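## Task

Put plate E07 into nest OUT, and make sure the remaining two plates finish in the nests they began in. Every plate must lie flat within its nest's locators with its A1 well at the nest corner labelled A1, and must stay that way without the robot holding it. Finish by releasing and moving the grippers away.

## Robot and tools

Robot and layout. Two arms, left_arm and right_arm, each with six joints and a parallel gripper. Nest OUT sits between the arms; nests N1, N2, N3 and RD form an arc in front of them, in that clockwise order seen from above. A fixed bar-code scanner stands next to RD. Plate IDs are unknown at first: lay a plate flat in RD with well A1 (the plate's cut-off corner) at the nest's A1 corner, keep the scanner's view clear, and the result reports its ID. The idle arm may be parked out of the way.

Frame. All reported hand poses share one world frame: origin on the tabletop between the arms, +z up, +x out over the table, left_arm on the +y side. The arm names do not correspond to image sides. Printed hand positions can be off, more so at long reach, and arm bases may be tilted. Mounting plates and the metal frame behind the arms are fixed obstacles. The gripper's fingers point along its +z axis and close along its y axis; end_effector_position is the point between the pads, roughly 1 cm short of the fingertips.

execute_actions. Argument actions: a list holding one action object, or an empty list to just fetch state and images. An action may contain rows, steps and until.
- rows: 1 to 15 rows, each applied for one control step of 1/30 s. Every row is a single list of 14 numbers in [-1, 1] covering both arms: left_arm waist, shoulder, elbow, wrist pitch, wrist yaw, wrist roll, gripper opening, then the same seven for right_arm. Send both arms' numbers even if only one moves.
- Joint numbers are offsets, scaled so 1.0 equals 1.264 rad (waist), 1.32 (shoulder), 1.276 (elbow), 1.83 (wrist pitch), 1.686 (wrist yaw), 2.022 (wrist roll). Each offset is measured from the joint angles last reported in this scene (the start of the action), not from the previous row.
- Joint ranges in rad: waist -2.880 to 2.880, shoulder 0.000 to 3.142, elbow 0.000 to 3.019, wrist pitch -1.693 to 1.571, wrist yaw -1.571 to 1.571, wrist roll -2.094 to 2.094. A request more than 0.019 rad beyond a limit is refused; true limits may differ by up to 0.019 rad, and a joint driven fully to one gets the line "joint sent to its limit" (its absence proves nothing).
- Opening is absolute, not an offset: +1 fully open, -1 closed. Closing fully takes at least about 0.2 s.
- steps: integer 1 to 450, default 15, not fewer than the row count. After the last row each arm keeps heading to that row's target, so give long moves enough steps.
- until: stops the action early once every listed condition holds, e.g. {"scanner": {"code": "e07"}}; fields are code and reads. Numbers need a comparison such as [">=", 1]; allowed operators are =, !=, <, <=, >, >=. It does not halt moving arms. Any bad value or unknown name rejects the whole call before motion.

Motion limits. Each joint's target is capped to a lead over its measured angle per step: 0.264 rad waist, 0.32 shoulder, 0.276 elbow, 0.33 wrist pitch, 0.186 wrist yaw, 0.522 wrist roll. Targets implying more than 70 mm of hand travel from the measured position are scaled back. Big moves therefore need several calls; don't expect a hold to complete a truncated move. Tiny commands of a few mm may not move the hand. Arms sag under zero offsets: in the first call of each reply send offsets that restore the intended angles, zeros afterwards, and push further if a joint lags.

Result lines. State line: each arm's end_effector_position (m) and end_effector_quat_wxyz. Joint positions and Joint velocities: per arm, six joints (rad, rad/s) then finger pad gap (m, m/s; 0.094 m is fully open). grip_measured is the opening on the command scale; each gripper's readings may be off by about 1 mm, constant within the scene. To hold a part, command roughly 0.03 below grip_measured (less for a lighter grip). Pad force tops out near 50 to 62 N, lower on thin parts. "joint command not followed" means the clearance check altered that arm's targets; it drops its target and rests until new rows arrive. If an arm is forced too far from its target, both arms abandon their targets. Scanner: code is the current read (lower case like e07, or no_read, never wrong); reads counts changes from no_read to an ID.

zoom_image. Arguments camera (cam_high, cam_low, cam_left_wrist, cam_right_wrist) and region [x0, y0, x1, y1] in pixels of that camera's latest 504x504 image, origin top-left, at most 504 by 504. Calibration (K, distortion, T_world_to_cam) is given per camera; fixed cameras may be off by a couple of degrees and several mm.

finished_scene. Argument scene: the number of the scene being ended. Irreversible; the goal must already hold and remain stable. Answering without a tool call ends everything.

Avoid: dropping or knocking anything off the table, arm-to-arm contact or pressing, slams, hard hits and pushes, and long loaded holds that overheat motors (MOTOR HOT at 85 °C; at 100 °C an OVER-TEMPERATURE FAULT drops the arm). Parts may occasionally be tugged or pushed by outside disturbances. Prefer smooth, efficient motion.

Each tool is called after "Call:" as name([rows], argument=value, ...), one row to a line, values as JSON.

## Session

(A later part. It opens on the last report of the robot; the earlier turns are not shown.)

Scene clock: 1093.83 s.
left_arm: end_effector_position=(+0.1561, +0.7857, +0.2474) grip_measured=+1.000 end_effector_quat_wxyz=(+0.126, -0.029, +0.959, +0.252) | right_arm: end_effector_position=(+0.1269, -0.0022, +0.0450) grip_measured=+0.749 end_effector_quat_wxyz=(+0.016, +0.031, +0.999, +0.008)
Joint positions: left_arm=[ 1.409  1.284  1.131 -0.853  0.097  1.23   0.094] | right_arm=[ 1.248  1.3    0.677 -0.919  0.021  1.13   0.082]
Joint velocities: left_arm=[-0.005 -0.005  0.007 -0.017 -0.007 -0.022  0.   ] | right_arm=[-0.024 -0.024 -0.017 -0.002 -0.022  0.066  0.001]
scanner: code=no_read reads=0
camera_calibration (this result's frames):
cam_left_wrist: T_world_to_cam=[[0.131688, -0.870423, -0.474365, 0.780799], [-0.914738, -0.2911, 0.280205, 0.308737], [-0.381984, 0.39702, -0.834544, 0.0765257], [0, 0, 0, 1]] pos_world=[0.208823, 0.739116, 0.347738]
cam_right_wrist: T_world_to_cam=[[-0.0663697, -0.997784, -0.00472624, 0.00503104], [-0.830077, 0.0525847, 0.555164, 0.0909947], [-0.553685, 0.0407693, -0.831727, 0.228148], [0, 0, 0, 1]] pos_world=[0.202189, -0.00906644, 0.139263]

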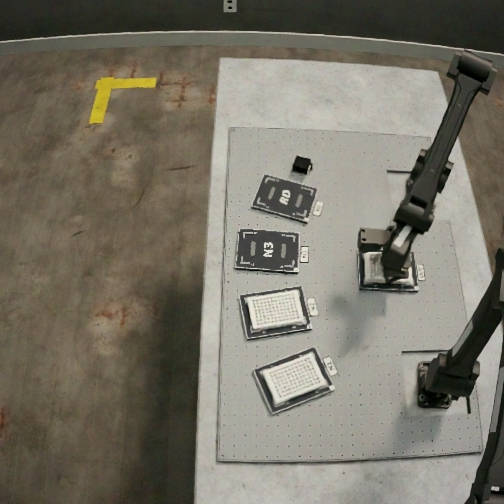

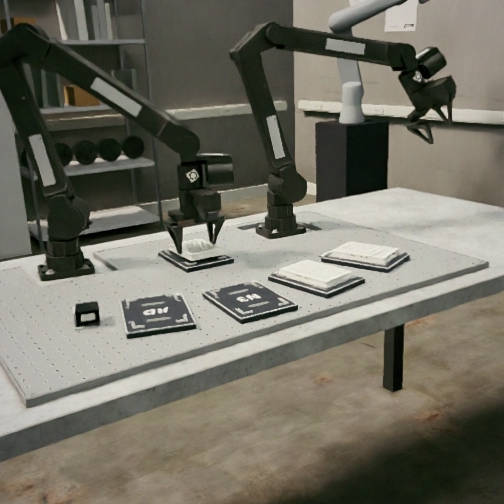

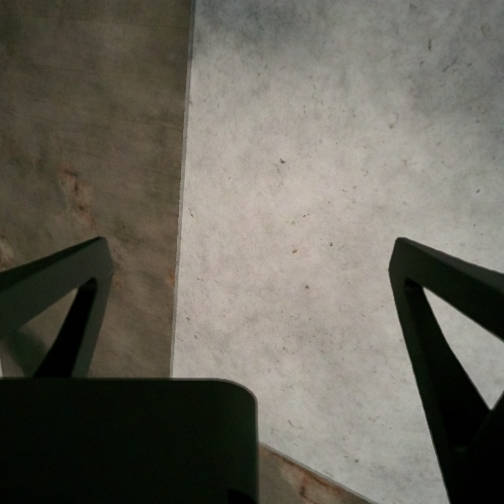

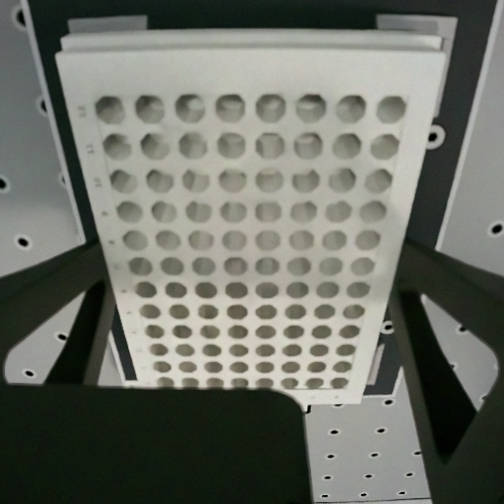

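Call:
zoom_image(camera="cam_right_wrist", region=[0, 0, 252, 160])

Call:
zoom_image(camera="cam_right_wrist", region=[252, 0, 504, 160])

Call:
zoom_image(camera="cam_low", region=[140, 200, 260, 290])

Region (0, 0, 252, 160) of cam_right_wrist's 504x504 image, scaled by 2.000, with more detail than that image has; it fills the top 320 rows of this view, and the rest is white.

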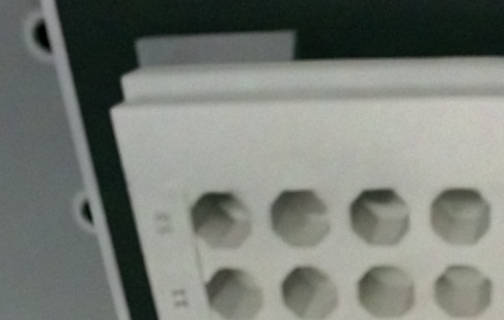

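Region (252, 0, 504, 160) of cam_right_wrist's 504x504 image, scaled by 2.000, with more detail than that image has; it fills the top 320 rows of this view, and the rest is white.

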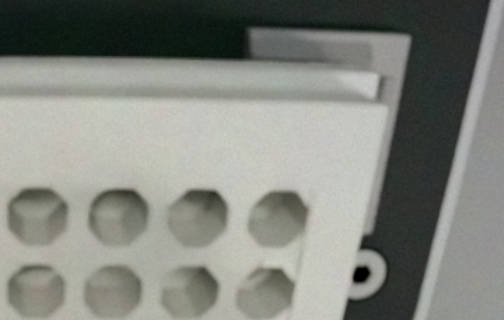

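Region (140, 200, 260, 290) of cam_low's 504x504 image, scaled by 4.200, with more detail than that image has; it fills the top 378 rows of this view, and the rest is white.

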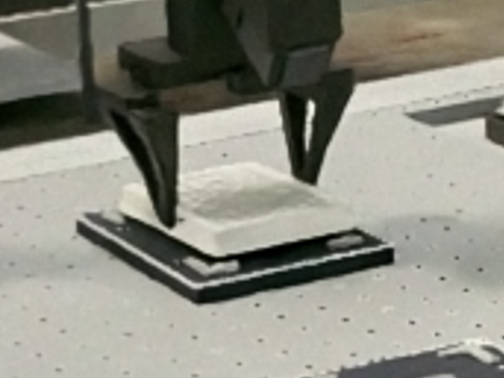

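Call:
execute_actions([
  {"rows": [[0,0,0,0,0,0,1, 0,-0.003,0,0,0,0,0.718],[0,0,0,0,0,0,1, 0,-0.006,0,0,0,0,0.718],[0,0,0,0,0,0,1, 0,-0.008,0,-0.003,0,0,0.718],[0,0,0,0,0,0,1, 0,-0.010,0,-0.006,0,0,0.718],[0,0,0,0,0,0,1, 0,-0.010,0,-0.009,0,0,0.718],[0,0,0,0,0,0,1, 0,-0.010,0,-0.012,0,0,0.718],[0,0,0,0,0,0,1, 0,-0.010,0,-0.014,0,0,0.718],[0,0,0,0,0,0,1, 0,-0.010,0,-0.0155,0,0,0.718]], "steps": 16},
])

Scene clock: 1157.57 s.
left_arm: end_effector_position=(+0.1561, +0.7857, +0.2474) grip_measured=+1.000 end_effector_quat_wxyz=(+0.126, -0.029, +0.959, +0.252) | right_arm: end_effector_position=(+0.1250, -0.0056, +0.0455) grip_measured=+0.749 end_effector_quat_wxyz=(+0.013, +0.031, +0.999, +0.002)
Joint positions: left_arm=[ 1.409  1.284  1.131 -0.853  0.097  1.23   0.094] | right_arm=[ 1.248  1.298  0.677 -0.935  0.021  1.13   0.082]
Joint velocities: left_arm=[-0.005 -0.005 -0.017 -0.002  0.051  0.051  0.   ] | right_arm=[ 0.005 -0.005  0.012 -0.017  0.007  0.066 -0.001]
scanner: code=no_read reads=0
camera_calibration (this result's frames):
cam_left_wrist: T_world_to_cam=[[0.131688, -0.870423, -0.474365, 0.780799], [-0.914738, -0.2911, 0.280205, 0.308737], [-0.381984, 0.39702, -0.834544, 0.0765257], [0, 0, 0, 1]] pos_world=[0.208823, 0.739116, 0.347738]
cam_right_wrist: T_world_to_cam=[[-0.0663553, -0.997758, 0.00876303, 0.000825294], [-0.826085, 0.0598598, 0.560357, 0.0886533], [-0.559625, 0.0299437, -0.828205, 0.228126], [0, 0, 0, 1]] pos_world=[0.200955, -0.0113143, 0.139251]

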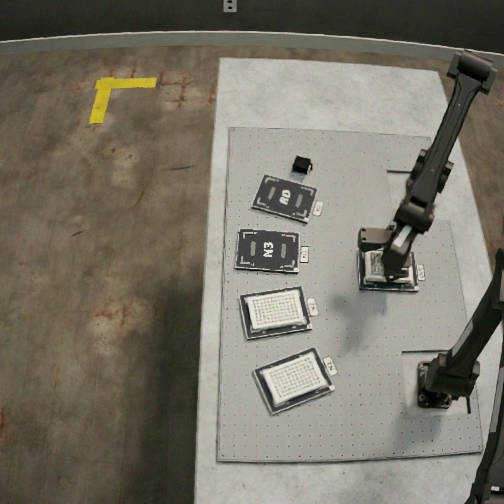

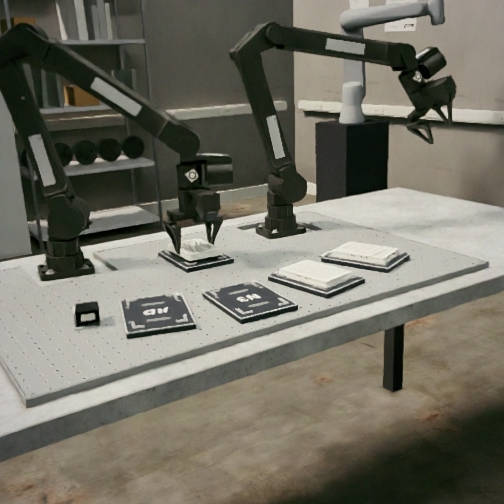

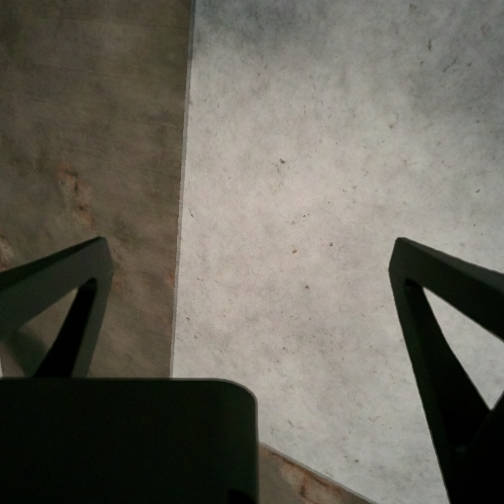

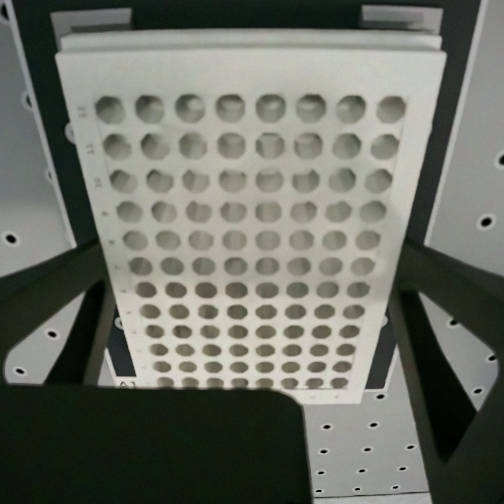

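Call:
zoom_image(camera="cam_right_wrist", region=[0, 0, 252, 160])

Call:
zoom_image(camera="cam_right_wrist", region=[252, 0, 504, 160])

Call:
zoom_image(camera="cam_right_wrist", region=[60, 280, 460, 420])

Region (0, 0, 252, 160) of cam_right_wrist's 504x504 image, scaled by 2.000, with more detail than that image has; it fills the top 320 rows of this view, and the rest is white.

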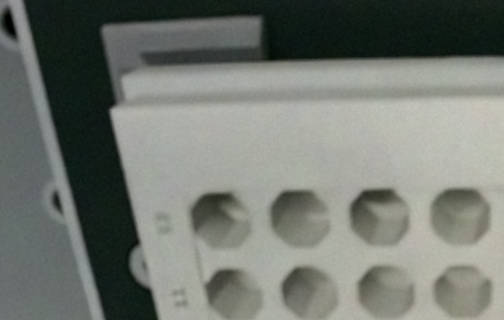

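Region (252, 0, 504, 160) of cam_right_wrist's 504x504 image, scaled by 2.000, with more detail than that image has; it fills the top 320 rows of this view, and the rest is white.

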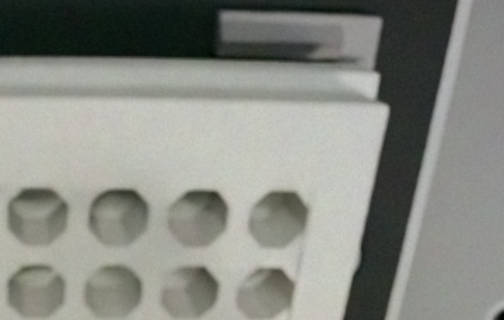

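Region (60, 280, 460, 420) of cam_right_wrist's 504x504 image, scaled by 1.260, with more detail than that image has; it fills the top 176 rows of this view, and the rest is white.

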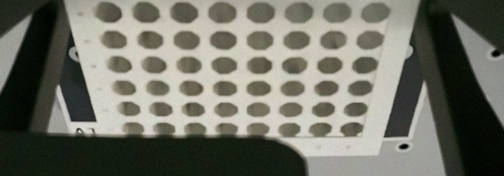

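Call:
execute_actions([
  {"rows": [[0,0,0,0,0,0,1, 0,0,0,0.003,0,0,0.718],[0,0,0,0,0,0,1, 0,0,0,0.005,0,0,0.718],[0,0,0,0,0,0,1, 0,0,0,0.007,0,0,0.718],[0,0,0,0,0,0,1, 0,0,0,0.0085,0,0,0.718]], "steps": 9},
])

Scene clock: 1192.10 s.
left_arm: end_effector_position=(+0.1561, +0.7857, +0.2474) grip_measured=+1.000 end_effector_quat_wxyz=(+0.126, -0.029, +0.959, +0.252) | right_arm: end_effector_position=(+0.1253, -0.0050, +0.0455) grip_measured=+0.749 end_effector_quat_wxyz=(+0.013, +0.031, +0.999, +0.003)
Joint positions: left_arm=[ 1.409  1.284  1.131 -0.853  0.097  1.23   0.094] | right_arm=[ 1.248  1.298  0.677 -0.932  0.021  1.13   0.082]
Joint velocities: left_arm=[ 0.015  0.005 -0.002 -0.007  0.022  0.007  0.   ] | right_arm=[ 0.005 -0.005  0.007  0.002  0.007  0.066 -0.001]
scanner: code=no_read reads=0
camera_calibration (this result's frames):
cam_left_wrist: T_world_to_cam=[[0.131688, -0.870423, -0.474365, 0.780799], [-0.914738, -0.2911, 0.280205, 0.308737], [-0.381984, 0.39702, -0.834544, 0.0765257], [0, 0, 0, 1]] pos_world=[0.208823, 0.739116, 0.347738]
cam_right_wrist: T_world_to_cam=[[-0.0663661, -0.997777, 0.00599606, 0.00163242], [-0.826907, 0.0583619, 0.559302, 0.0890492], [-0.558409, 0.0321605, -0.828942, 0.22821], [0, 0, 0, 1]] pos_world=[0.201178, -0.0109076, 0.139358]

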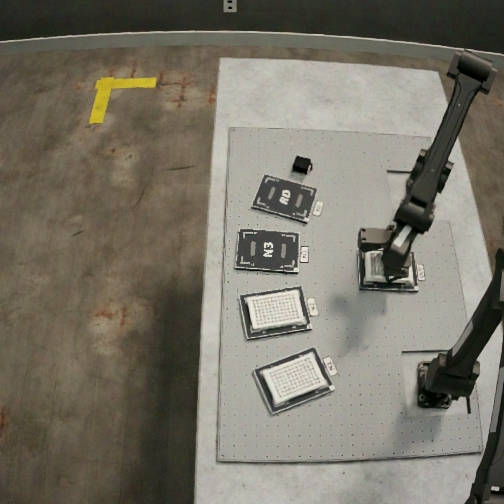

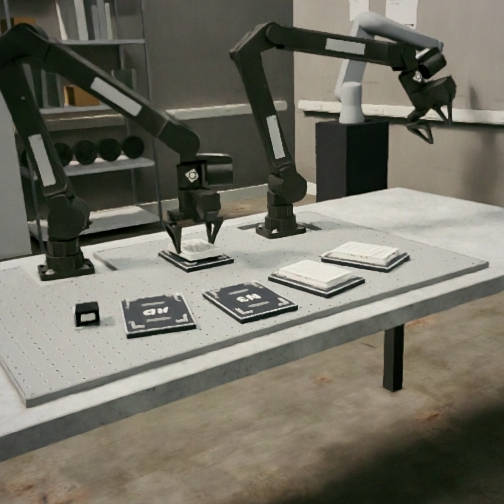

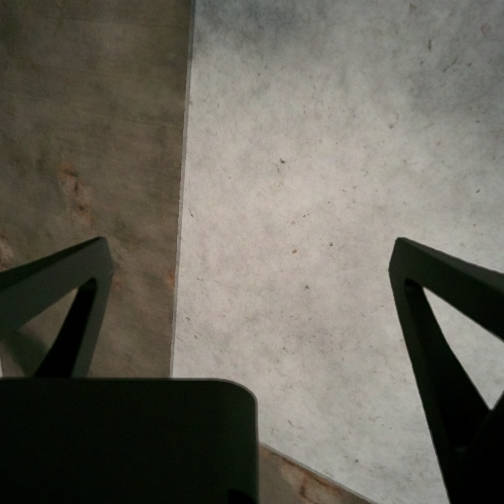

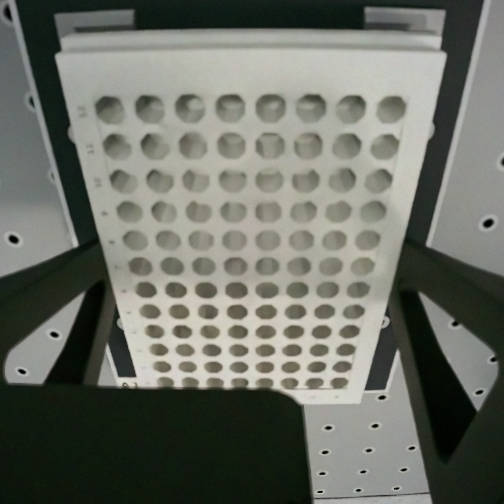

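Call:
zoom_image(camera="cam_right_wrist", region=[0, 0, 252, 160])

Call:
zoom_image(camera="cam_right_wrist", region=[252, 0, 504, 160])

Call:
zoom_image(camera="cam_right_wrist", region=[80, 290, 200, 400])

Call:
zoom_image(camera="cam_right_wrist", region=[310, 290, 430, 410])

Region (0, 0, 252, 160) of cam_right_wrist's 504x504 image, scaled by 2.000, with more detail than that image has; it fills the top 320 rows of this view, and the rest is white.

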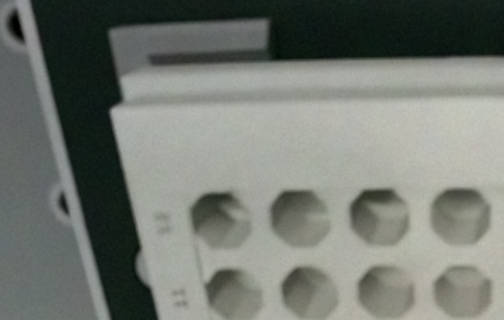

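Region (252, 0, 504, 160) of cam_right_wrist's 504x504 image, scaled by 2.000, with more detail than that image has; it fills the top 320 rows of this view, and the rest is white.

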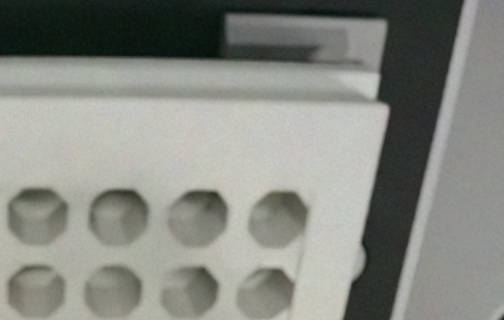

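Region (80, 290, 200, 400) of cam_right_wrist's 504x504 image, scaled by 4.200, with more detail than that image has; it fills the top 462 rows of this view, and the rest is white.

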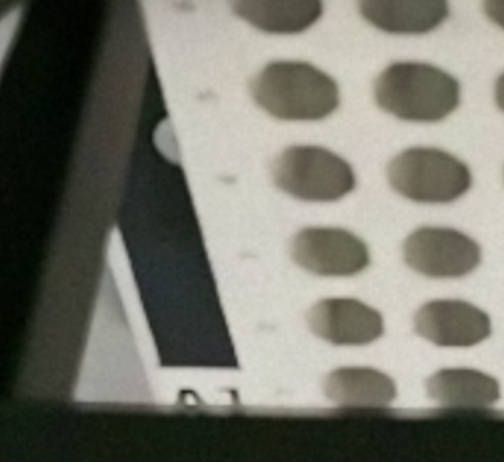

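Region (310, 290, 430, 410) of cam_right_wrist's 504x504 image, scaled by 4.200, with more detail than that image has.

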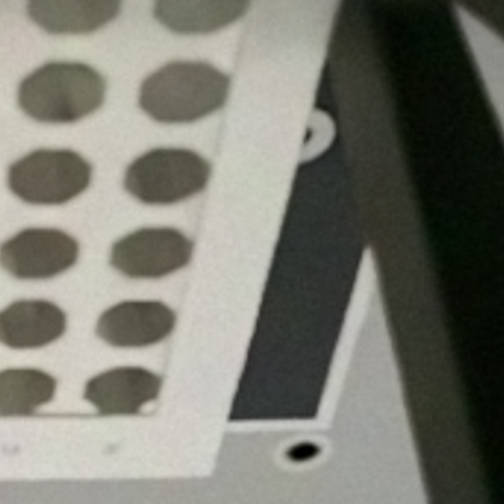

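Call:
execute_actions([
  {"rows": [[0,0,0,0,0,0,1, 0,0.005,-0.002,0.003,0,0,0.718],[0,0,0,0,0,0,1, 0,0.009,-0.0035,0.006,0,0,0.718],[0,0,0,0,0,0,1, 0,0.010,-0.0042,0.007,0,0,0.718],[0,0,0,0,0,0,1, 0,0.011,-0.0049,0.008,0,0,0.718],[0,0,0,0,0,0,1, 0,0.012,-0.0056,0.0092,0,0,0.718],[0,0,0,0,0,0,1, 0,0.013,-0.0063,0.0104,0,0,0.718],[0,0,0,0,0,0,1, 0,0.014,-0.0070,0.0116,0,0,0.718],[0,0,0,0,0,0,1, 0,0.015,-0.0077,0.0128,0,0,0.718],[0,0,0,0,0,0,1, 0,0.016,-0.0084,0.0140,0,0,0.718],[0,0,0,0,0,0,1, 0,0.017,-0.0090,0.0152,0,0,0.718],[0,0,0,0,0,0,1, 0,0.018,-0.0096,0.0164,0,0,0.718],[0,0,0,0,0,0,1, 0,0.019,-0.0102,0.0176,0,0,0.718],[0,0,0,0,0,0,1, 0,0.0197,-0.0104,0.0185,0,0,0.718]], "steps": 20},
])

Scene clock: 1220.30 s.
left_arm: end_effector_position=(+0.1561, +0.7857, +0.2474) grip_measured=+1.000 end_effector_quat_wxyz=(+0.126, -0.029, +0.959, +0.252) | right_arm: end_effector_position=(+0.1268, -0.0023, +0.0429) grip_measured=+0.749 end_effector_quat_wxyz=(+0.016, +0.031, +0.999, +0.009)
Joint positions: left_arm=[ 1.409  1.284  1.131 -0.853  0.097  1.23   0.094] | right_arm=[ 1.248  1.303  0.673 -0.911  0.021  1.13   0.082]
Joint velocities: left_arm=[-0.005  0.015  0.007 -0.002 -0.066 -0.037  0.   ] | right_arm=[-0.005  0.005 -0.007 -0.017 -0.066  0.007 -0.   ]
scanner: code=no_read reads=0
camera_calibration (this result's frames):
cam_left_wrist: T_world_to_cam=[[0.131688, -0.870423, -0.474365, 0.780799], [-0.914738, -0.2911, 0.280205, 0.308737], [-0.381984, 0.39702, -0.834544, 0.0765257], [0, 0, 0, 1]] pos_world=[0.208823, 0.739116, 0.347738]
cam_right_wrist: T_world_to_cam=[[-0.0663679, -0.997781, -0.005418, 0.00494111], [-0.830281, 0.0522134, 0.554895, 0.0921636], [-0.55338, 0.0413256, -0.831903, 0.22633], [0, 0, 0, 1]] pos_world=[0.202096, -0.00923525, 0.13717]

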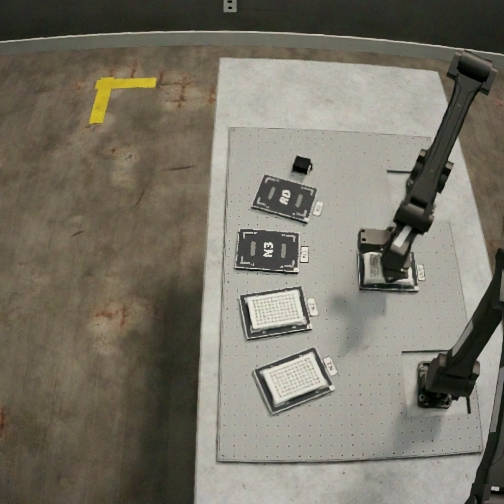

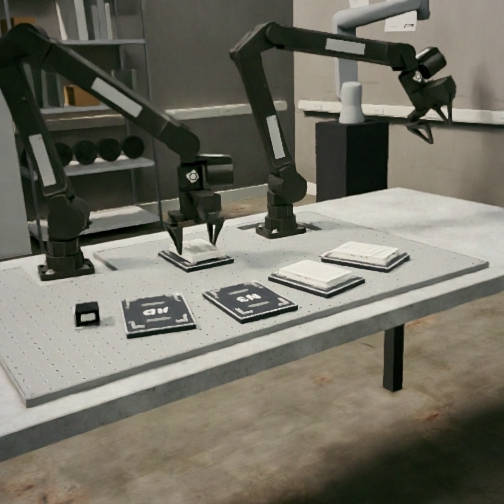

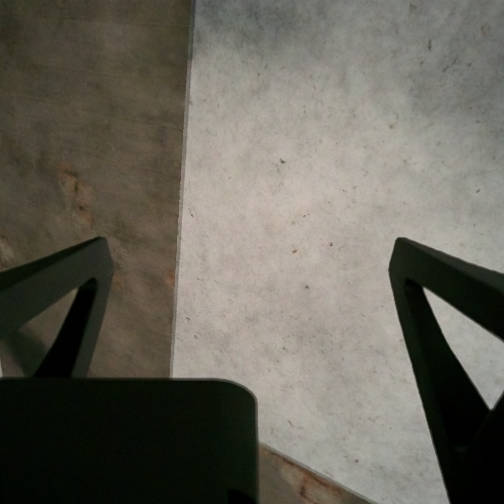

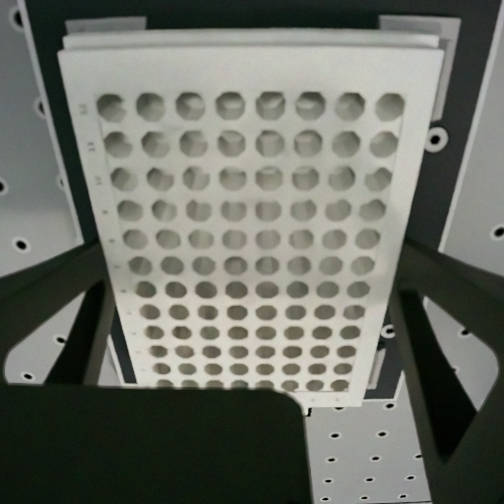

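Call:
zoom_image(camera="cam_right_wrist", region=[0, 0, 252, 160])

Call:
zoom_image(camera="cam_right_wrist", region=[252, 0, 504, 160])

Call:
zoom_image(camera="cam_low", region=[150, 220, 250, 285])

Region (0, 0, 252, 160) of cam_right_wrist's 504x504 image, scaled by 2.000, with more detail than that image has; it fills the top 320 rows of this view, and the rest is white.

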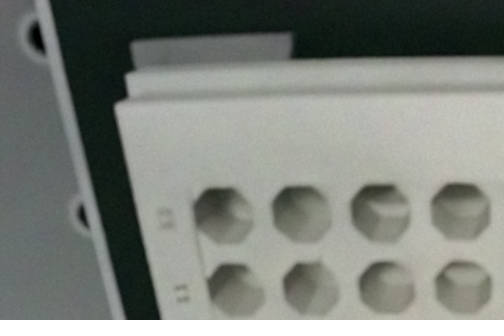

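Region (252, 0, 504, 160) of cam_right_wrist's 504x504 image, scaled by 2.000, with more detail than that image has; it fills the top 320 rows of this view, and the rest is white.

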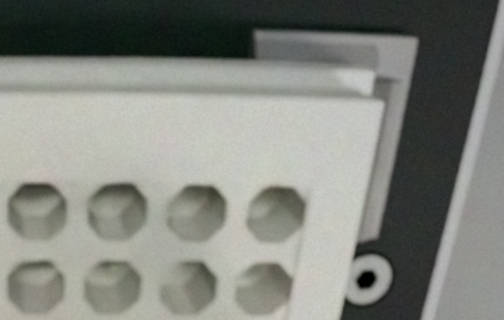

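Region (150, 220, 250, 285) of cam_low's 504x504 image, scaled by 5.040, with more detail than that image has; it fills the top 328 rows of this view, and the rest is white.

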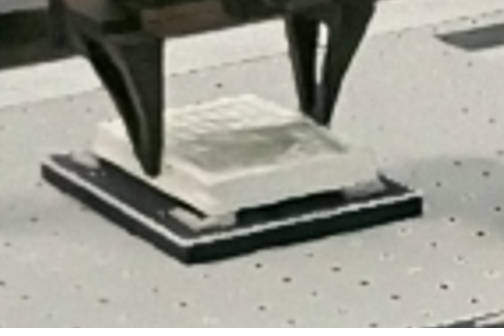

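Call:
execute_actions([
  {"rows": [[0,0,0,0,0,0,1, 0,-0.006,0,0,0,0,0.718],[0,0,0,0,0,0,1, 0,-0.012,0,0,0,0,0.718],[0,0,0,0,0,0,1, 0,-0.017,0,-0.004,0,0,0.718],[0,0,0,0,0,0,1, 0,-0.021,0,-0.008,0,0,0.718],[0,0,0,0,0,0,1, 0,-0.025,0,-0.011,0,0,0.718],[0,0,0,0,0,0,1, 0,-0.028,0,-0.014,0,0,0.718],[0,0,0,0,0,0,1, 0,-0.030,0,-0.016,0,0,0.718],[0,0,0,0,0,0,1, 0,-0.031,0,-0.018,0,0,0.718],[0,0,0,0,0,0,1, 0,-0.031,0,-0.0187,0,0,0.718]], "steps": 18},
])

Scene clock: 1303.53 s.
left_arm: end_effector_position=(+0.1561, +0.7857, +0.2474) grip_measured=+1.000 end_effector_quat_wxyz=(+0.126, -0.029, +0.959, +0.252) | right_arm: end_effector_position=(+0.1256, -0.0046, +0.0526) grip_measured=+0.749 end_effector_quat_wxyz=(+0.019, +0.031, +0.999, +0.014)
Joint positions: left_arm=[ 1.409  1.284  1.131 -0.853  0.097  1.23   0.094] | right_arm=[ 1.248  1.268  0.673 -0.933  0.021  1.13   0.082]
Joint velocities: left_arm=[ 0.005 -0.015 -0.012  0.002  0.007 -0.022  0.   ] | right_arm=[-0.005 -0.005  0.012 -0.007 -0.022 -0.139 -0.   ]
scanner: code=no_read reads=0
camera_calibration (this result's frames):
cam_left_wrist: T_world_to_cam=[[0.131688, -0.870423, -0.474365, 0.780799], [-0.914738, -0.2911, 0.280205, 0.308737], [-0.381984, 0.39702, -0.834544, 0.0765257], [0, 0, 0, 1]] pos_world=[0.208823, 0.739116, 0.347738]
cam_right_wrist: T_world_to_cam=[[-0.0662974, -0.997652, -0.017177, 0.00325341], [-0.833728, 0.04593, 0.550262, 0.0864925], [-0.548181, 0.0508019, -0.834816, 0.233376], [0, 0, 0, 1]] pos_world=[0.200259, -0.0125828, 0.147288]

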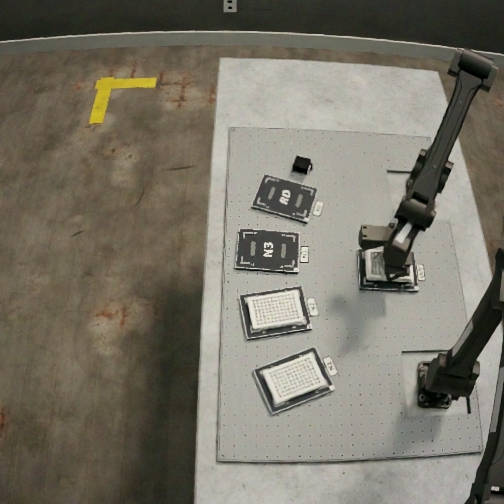

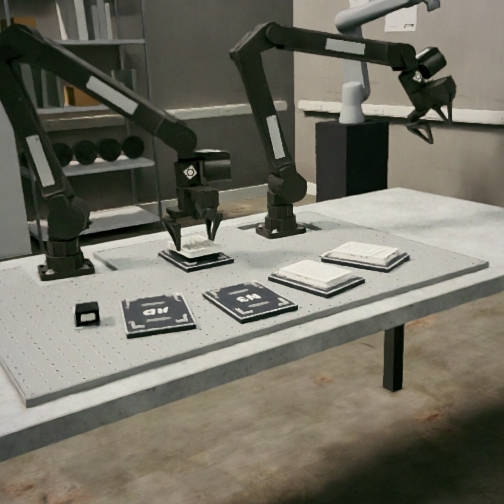

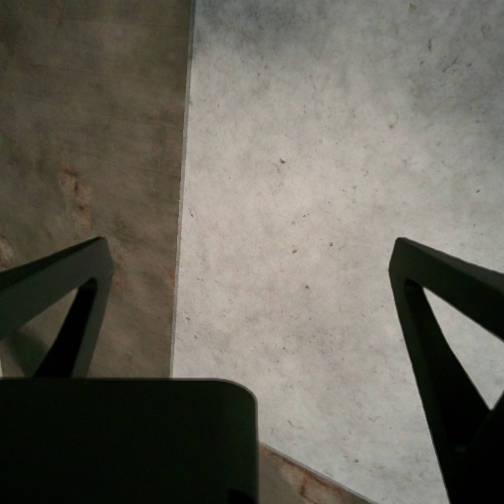

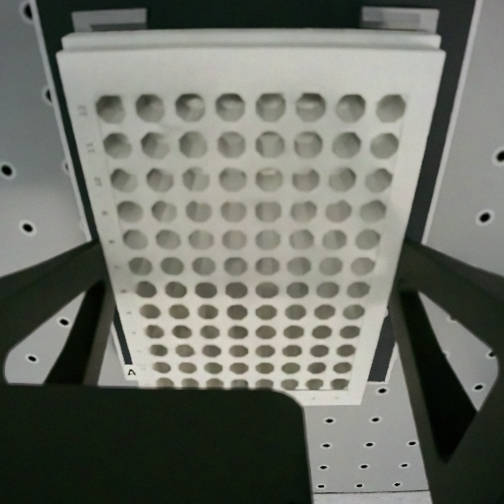

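Call:
execute_actions([
  {"rows": [[0,0,0,0,0,0,1, 0,0.005,0,0.003,0,0,0.718],[0,0,0,0,0,0,1, 0,0.0095,0,0.0055,0,0,0.718],[0,0,0,0,0,0,1, 0,0.0125,0,0.006,0,0,0.718],[0,0,0,0,0,0,1, 0,0.0155,0,0.0066,0,0,0.718],[0,0,0,0,0,0,1, 0,0.0185,0,0.0073,0,0,0.718],[0,0,0,0,0,0,1, 0,0.0215,0,0.0081,0,0,0.718],[0,0,0,0,0,0,1, 0,0.0247,0,0.0089,0,0,0.718],[0,0,0,0,0,0,1, 0,0.0277,0,0.0097,0,0,0.718],[0,0,0,0,0,0,1, 0,0.0307,0,0.0105,0,0,0.718],[0,0,0,0,0,0,1, 0,0.0338,0,0.0113,0,0,0.718],[0,0,0,0,0,0,1, 0,0.0369,0,0.0121,0,0,0.718],[0,0,0,0,0,0,1, 0,0.0399,0,0.0129,0,0,0.718],[0,0,0,0,0,0,1, 0,0.0430,0,0.0137,0,0,0.718],[0,0,0,0,0,0,1, 0,0.0460,0,0.0145,0,0,0.718]], "steps": 22},
])

Scene clock: 1366.00 s.
left_arm: end_effector_position=(+0.1561, +0.7857, +0.2474) grip_measured=+1.000 end_effector_quat_wxyz=(+0.126, -0.029, +0.959, +0.252) | right_arm: end_effector_position=(+0.1252, -0.0052, +0.0403) grip_measured=+0.749 end_effector_quat_wxyz=(+0.012, +0.031, +0.999, -0.000)
Joint positions: left_arm=[ 1.409  1.284  1.131 -0.853  0.097  1.23   0.094] | right_arm=[ 1.248  1.312  0.673 -0.921  0.021  1.13   0.082]
Joint velocities: left_arm=[-0.005 -0.005 -0.002  0.002  0.037  0.007  0.   ] | right_arm=[-0.015 -0.005  0.012  0.022 -0.022  0.066  0.   ]
scanner: code=no_read reads=0
camera_calibration (this result's frames):
cam_left_wrist: T_world_to_cam=[[0.131688, -0.870423, -0.474365, 0.780799], [-0.914738, -0.2911, 0.280205, 0.308737], [-0.381984, 0.39702, -0.834544, 0.0765257], [0, 0, 0, 1]] pos_world=[0.208823, 0.739116, 0.347738]
cam_right_wrist: T_world_to_cam=[[-0.066336, -0.997722, 0.0122216, 0.00117874], [-0.825056, 0.061736, 0.561669, 0.0915504], [-0.561144, 0.0271754, -0.827272, 0.224102], [0, 0, 0, 1]] pos_world=[0.201366, -0.010566, 0.133958]

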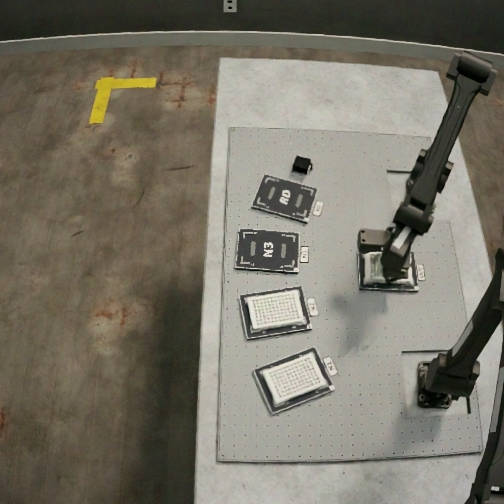

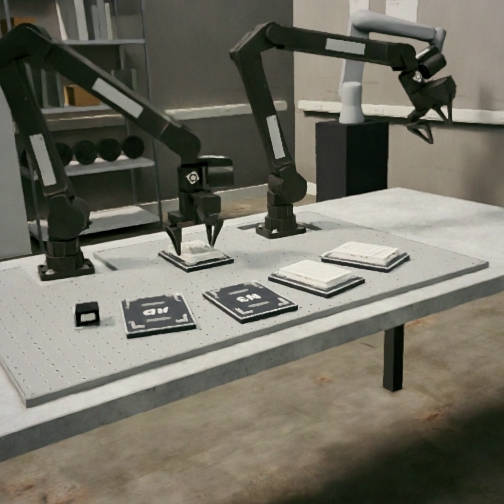

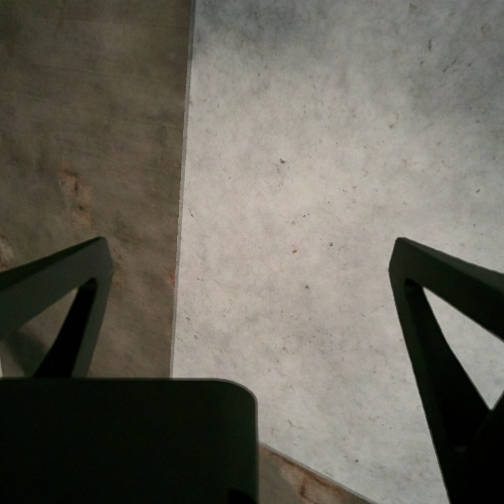

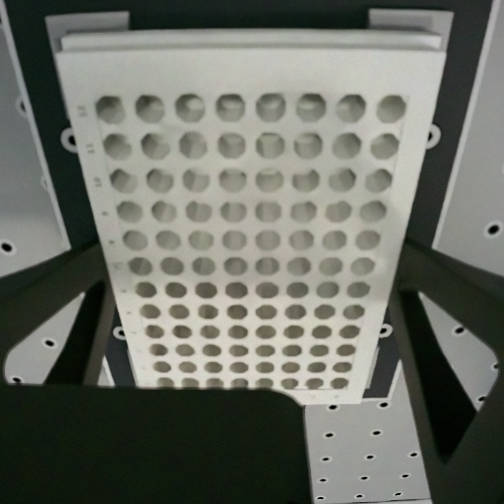

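Call:
zoom_image(camera="cam_low", region=[150, 220, 250, 285])

Call:
zoom_image(camera="cam_right_wrist", region=[0, 0, 504, 160])

Region (150, 220, 250, 285) of cam_low's 504x504 image, scaled by 5.040, with more detail than that image has; it fills the top 328 rows of this view, and the rest is white.

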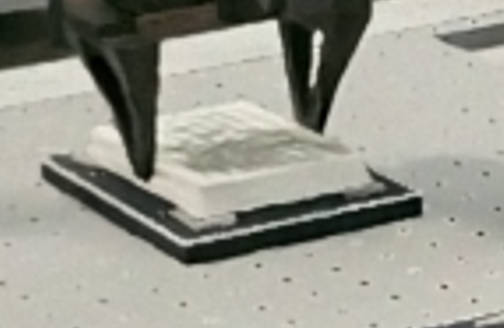

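Region (0, 0, 504, 160) of cam_right_wrist's 504x504 image, scaled by 1.000; it fills the top 160 rows of this view, and the rest is white.

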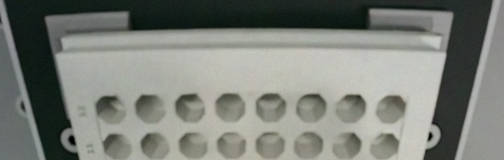

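Call:
execute_actions([
  {"rows": [[0,0,0,0,0,0,1, 0,0,0,0,0,0,0.80],[0,0,0,0,0,0,1, 0,0,0,0,0,0,0.88],[0,0,0,0,0,0,1, 0,0,0,0,0,0,0.95],[0,0,0,0,0,0,1, 0,0,0,0,0,0,1],[0,0,0,0,0,0,1, 0,0,0,0,0,0,1],[0,0,0,0,0,0,1, 0,0,0,0,0,0,1],[0,0,0,0,0,0,1, 0,-0.006,0,0,0,0,1],[0,0,0,0,0,0,1, 0,-0.012,0,-0.002,0,0,1],[0,0,0,0,0,0,1, 0,-0.018,0,-0.005,0,0,1],[0,0,0,0,0,0,1, 0,-0.024,0,-0.008,0,0,1],[0,0,0,0,0,0,1, 0,-0.030,0,-0.011,0,0,1],[0,0,0,0,0,0,1, 0,-0.036,0,-0.013,0,0,1],[0,0,0,0,0,0,1, 0,-0.042,0,-0.015,0,0,1],[0,0,0,0,0,0,1, 0,-0.047,0,-0.016,0,0,1]], "steps": 20},
])

Scene clock: 1406.20 s.
left_arm: end_effector_position=(+0.1561, +0.7857, +0.2474) grip_measured=+1.000 end_effector_quat_wxyz=(+0.126, -0.029, +0.959, +0.252) | right_arm: end_effector_position=(+0.1256, -0.0044, +0.0576) grip_measured=+1.000 end_effector_quat_wxyz=(+0.022, +0.031, +0.999, +0.020)
Joint positions: left_arm=[ 1.409  1.284  1.131 -0.853  0.097  1.23   0.094] | right_arm=[ 1.248  1.25   0.673 -0.938  0.021  1.13   0.094]
Joint velocities: left_arm=[ 0.005 -0.005 -0.012 -0.002  0.051  0.007  0.   ] | right_arm=[-0.005  0.015 -0.002 -0.022 -0.022 -0.066  0.   ]
scanner: code=no_read reads=0
camera_calibration (this result's frames):
cam_left_wrist: T_world_to_cam=[[0.131688, -0.870423, -0.474365, 0.780799], [-0.914738, -0.2911, 0.280205, 0.308737], [-0.381984, 0.39702, -0.834544, 0.0765257], [0, 0, 0, 1]] pos_world=[0.208823, 0.739116, 0.347738]
cam_right_wrist: T_world_to_cam=[[-0.0661535, -0.99739, -0.0289331, 0.00412054], [-0.837147, 0.0396998, 0.545536, 0.0844979], [-0.542963, 0.0603104, -0.837588, 0.237074], [0, 0, 0, 1]] pos_world=[0.199732, -0.0135428, 0.152593]

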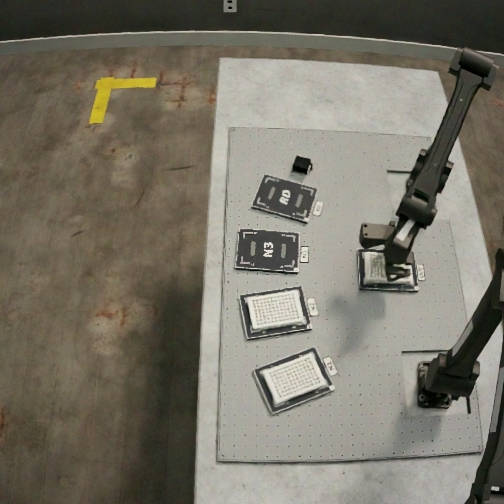

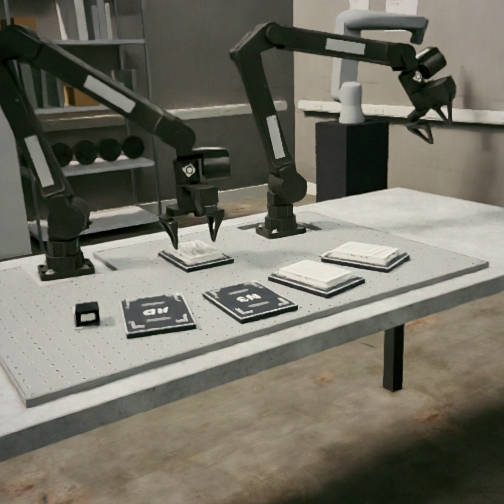

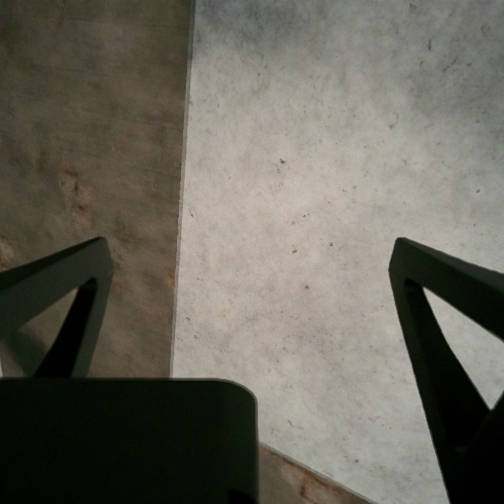

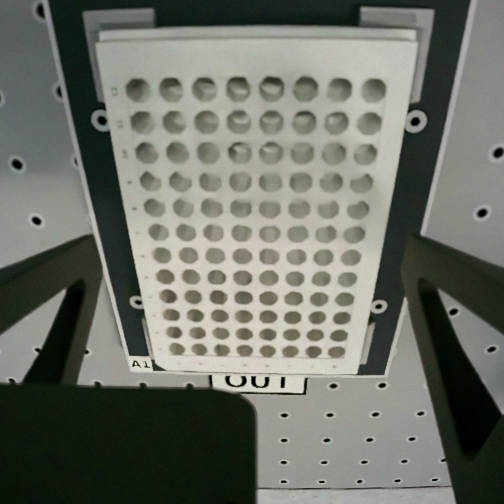

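Call:
zoom_image(camera="cam_right_wrist", region=[110, 290, 400, 400])

Call:
zoom_image(camera="cam_right_wrist", region=[70, 0, 450, 140])

Region (110, 290, 400, 400) of cam_right_wrist's 504x504 image, scaled by 1.738, with more detail than that image has; it fills the top 191 rows of this view, and the rest is white.

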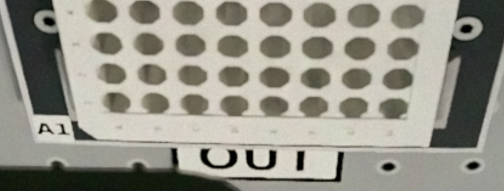

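Region (70, 0, 450, 140) of cam_right_wrist's 504x504 image, scaled by 1.326, with more detail than that image has; it fills the top 186 rows of this view, and the rest is white.

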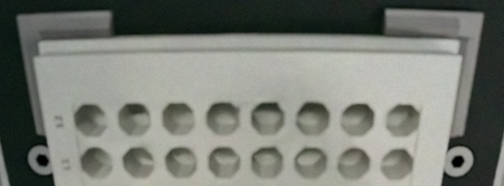

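Call:
execute_actions([
  {"rows": [[0,0,0,0,0,0,1, 0,-0.006,0.015,-0.004,0,0,1],[0,0,0,0,0,0,1, 0,-0.012,0.030,-0.010,0,0,1],[0,0,0,0,0,0,1, 0,-0.019,0.045,-0.020,0,0,1],[0,0,0,0,0,0,1, 0,-0.026,0.060,-0.032,0,0,1],[0,0,0,0,0,0,1, 0,-0.033,0.075,-0.046,0,0,1],[0,0,0,0,0,0,1, 0,-0.040,0.090,-0.061,0,0,1],[0,0,0,0,0,0,1, 0,-0.047,0.104,-0.077,0,0,1],[0,0,0,0,0,0,1, 0,-0.054,0.117,-0.093,0,0,1],[0,0,0,0,0,0,1, 0,-0.060,0.129,-0.109,0,0,1],[0,0,0,0,0,0,1, 0,-0.065,0.140,-0.125,0,0,1],[0,0,0,0,0,0,1, 0,-0.070,0.149,-0.140,0,0,1],[0,0,0,0,0,0,1, 0,-0.073,0.156,-0.153,0,0,1],[0,0,0,0,0,0,1, 0,-0.076,0.160,-0.165,0,0,1]], "steps": 24},
])

Scene clock: 1431.50 s.
left_arm: end_effector_position=(+0.1561, +0.7857, +0.2474) grip_measured=+1.000 end_effector_quat_wxyz=(+0.126, -0.029, +0.959, +0.252) | right_arm: end_effector_position=(+0.1276, -0.0009, +0.1496) grip_measured=+1.000 end_effector_quat_wxyz=(+0.022, +0.031, +0.999, +0.020)
Joint positions: left_arm=[ 1.409  1.284  1.131 -0.853  0.097  1.23   0.094] | right_arm=[ 1.248  1.137  0.852 -1.228  0.021  1.13   0.094]
Joint velocities: left_arm=[ 0.015 -0.015  0.002 -0.012 -0.095 -0.022  0.   ] | right_arm=[-0.015  0.005 -0.012  0.012 -0.051  0.007  0.   ]
scanner: code=no_read reads=0
camera_calibration (this result's frames):
cam_left_wrist: T_world_to_cam=[[0.131688, -0.870423, -0.474365, 0.780799], [-0.914738, -0.2911, 0.280205, 0.308737], [-0.381984, 0.39702, -0.834544, 0.0765257], [0, 0, 0, 1]] pos_world=[0.208823, 0.739116, 0.347738]
cam_right_wrist: T_world_to_cam=[[-0.0661428, -0.99737, -0.0296246, 0.0105906], [-0.837347, 0.039335, 0.545255, 0.0358368], [-0.542656, 0.0608707, -0.837747, 0.315034], [0, 0, 0, 1]] pos_world=[0.201664, -0.0100233, 0.244692]

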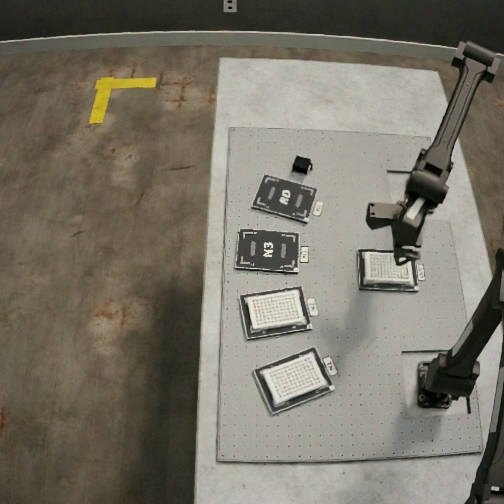

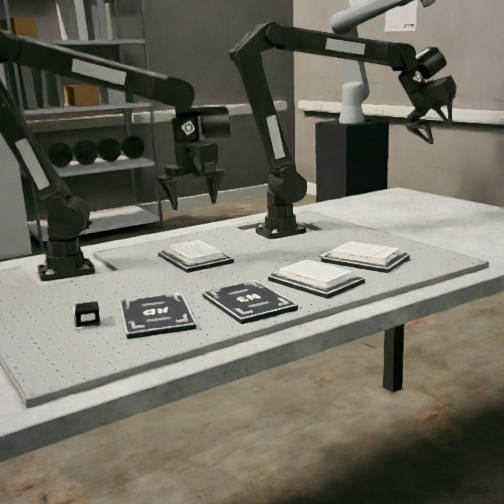

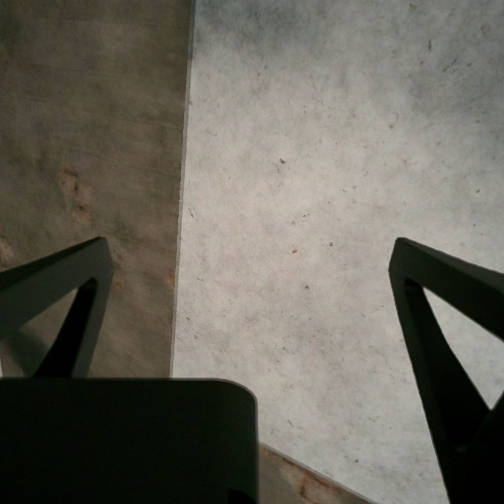

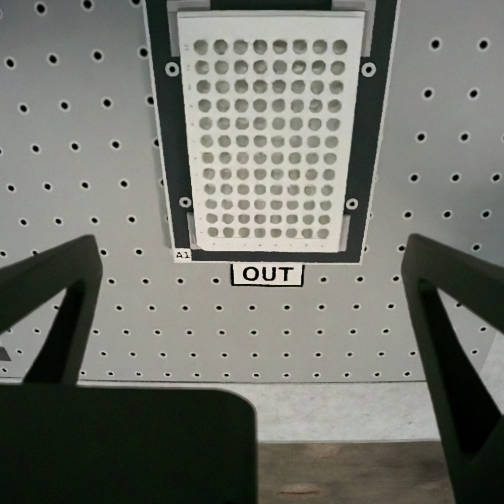

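Call:
zoom_image(camera="cam_high", region=[225, 275, 335, 350])

Call:
zoom_image(camera="cam_high", region=[240, 335, 350, 425])

Call:
zoom_image(camera="cam_high", region=[340, 230, 440, 310])

Call:
zoom_image(camera="cam_low", region=[260, 230, 420, 310])

Region (225, 275, 335, 350) of cam_high's 504x504 image, scaled by 4.582, with more detail than that image has; it fills the top 344 rows of this view, and the rest is white.

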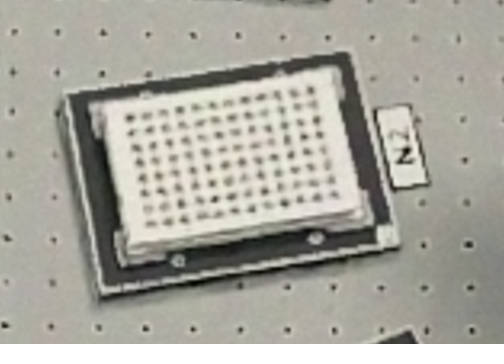

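Region (240, 335, 350, 425) of cam_high's 504x504 image, scaled by 4.582, with more detail than that image has; it fills the top 412 rows of this view, and the rest is white.

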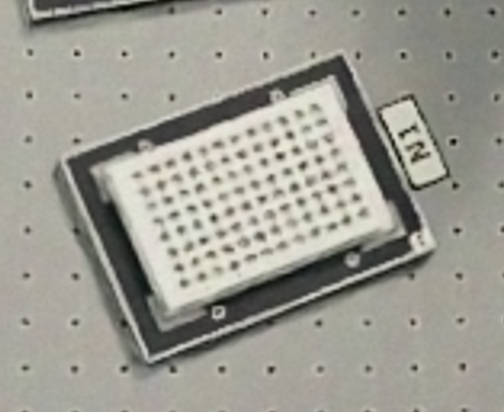

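Region (340, 230, 440, 310) of cam_high's 504x504 image, scaled by 5.040, with more detail than that image has; it fills the top 403 rows of this view, and the rest is white.

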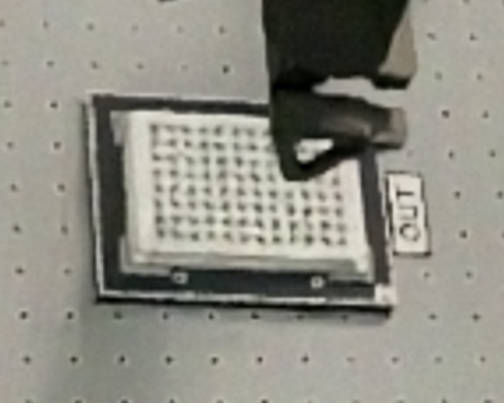

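Region (260, 230, 420, 310) of cam_low's 504x504 image, scaled by 3.150, with more detail than that image has.

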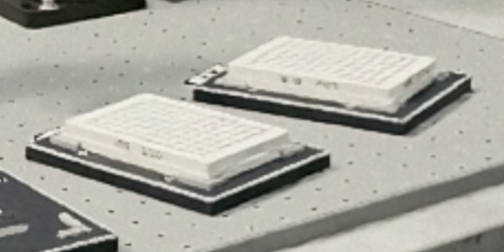

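Call:
zoom_image(camera="cam_low", region=[155, 235, 225, 275])

Call:
zoom_image(camera="cam_low", region=[280, 260, 340, 295])

Call:
zoom_image(camera="cam_low", region=[330, 240, 390, 275])

Region (155, 235, 225, 275) of cam_low's 504x504 image, scaled by 7.200, with more detail than that image has; it fills the top 288 rows of this view, and the rest is white.

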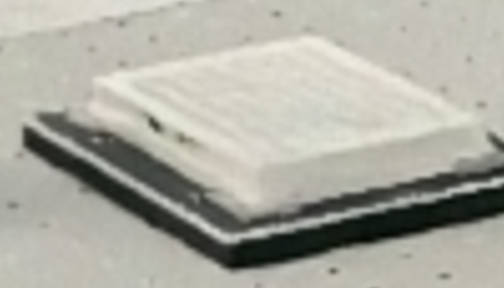

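Region (280, 260, 340, 295) of cam_low's 504x504 image, scaled by 8.400, with more detail than that image has; it fills the top 294 rows of this view, and the rest is white.

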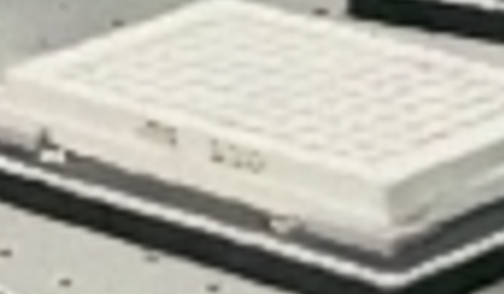

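Region (330, 240, 390, 275) of cam_low's 504x504 image, scaled by 8.400, with more detail than that image has; it fills the top 294 rows of this view, and the rest is white.

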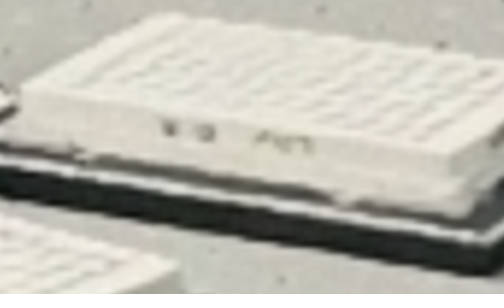

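Call:
finished_scene(scene=1)

The scene is finished: the task was done.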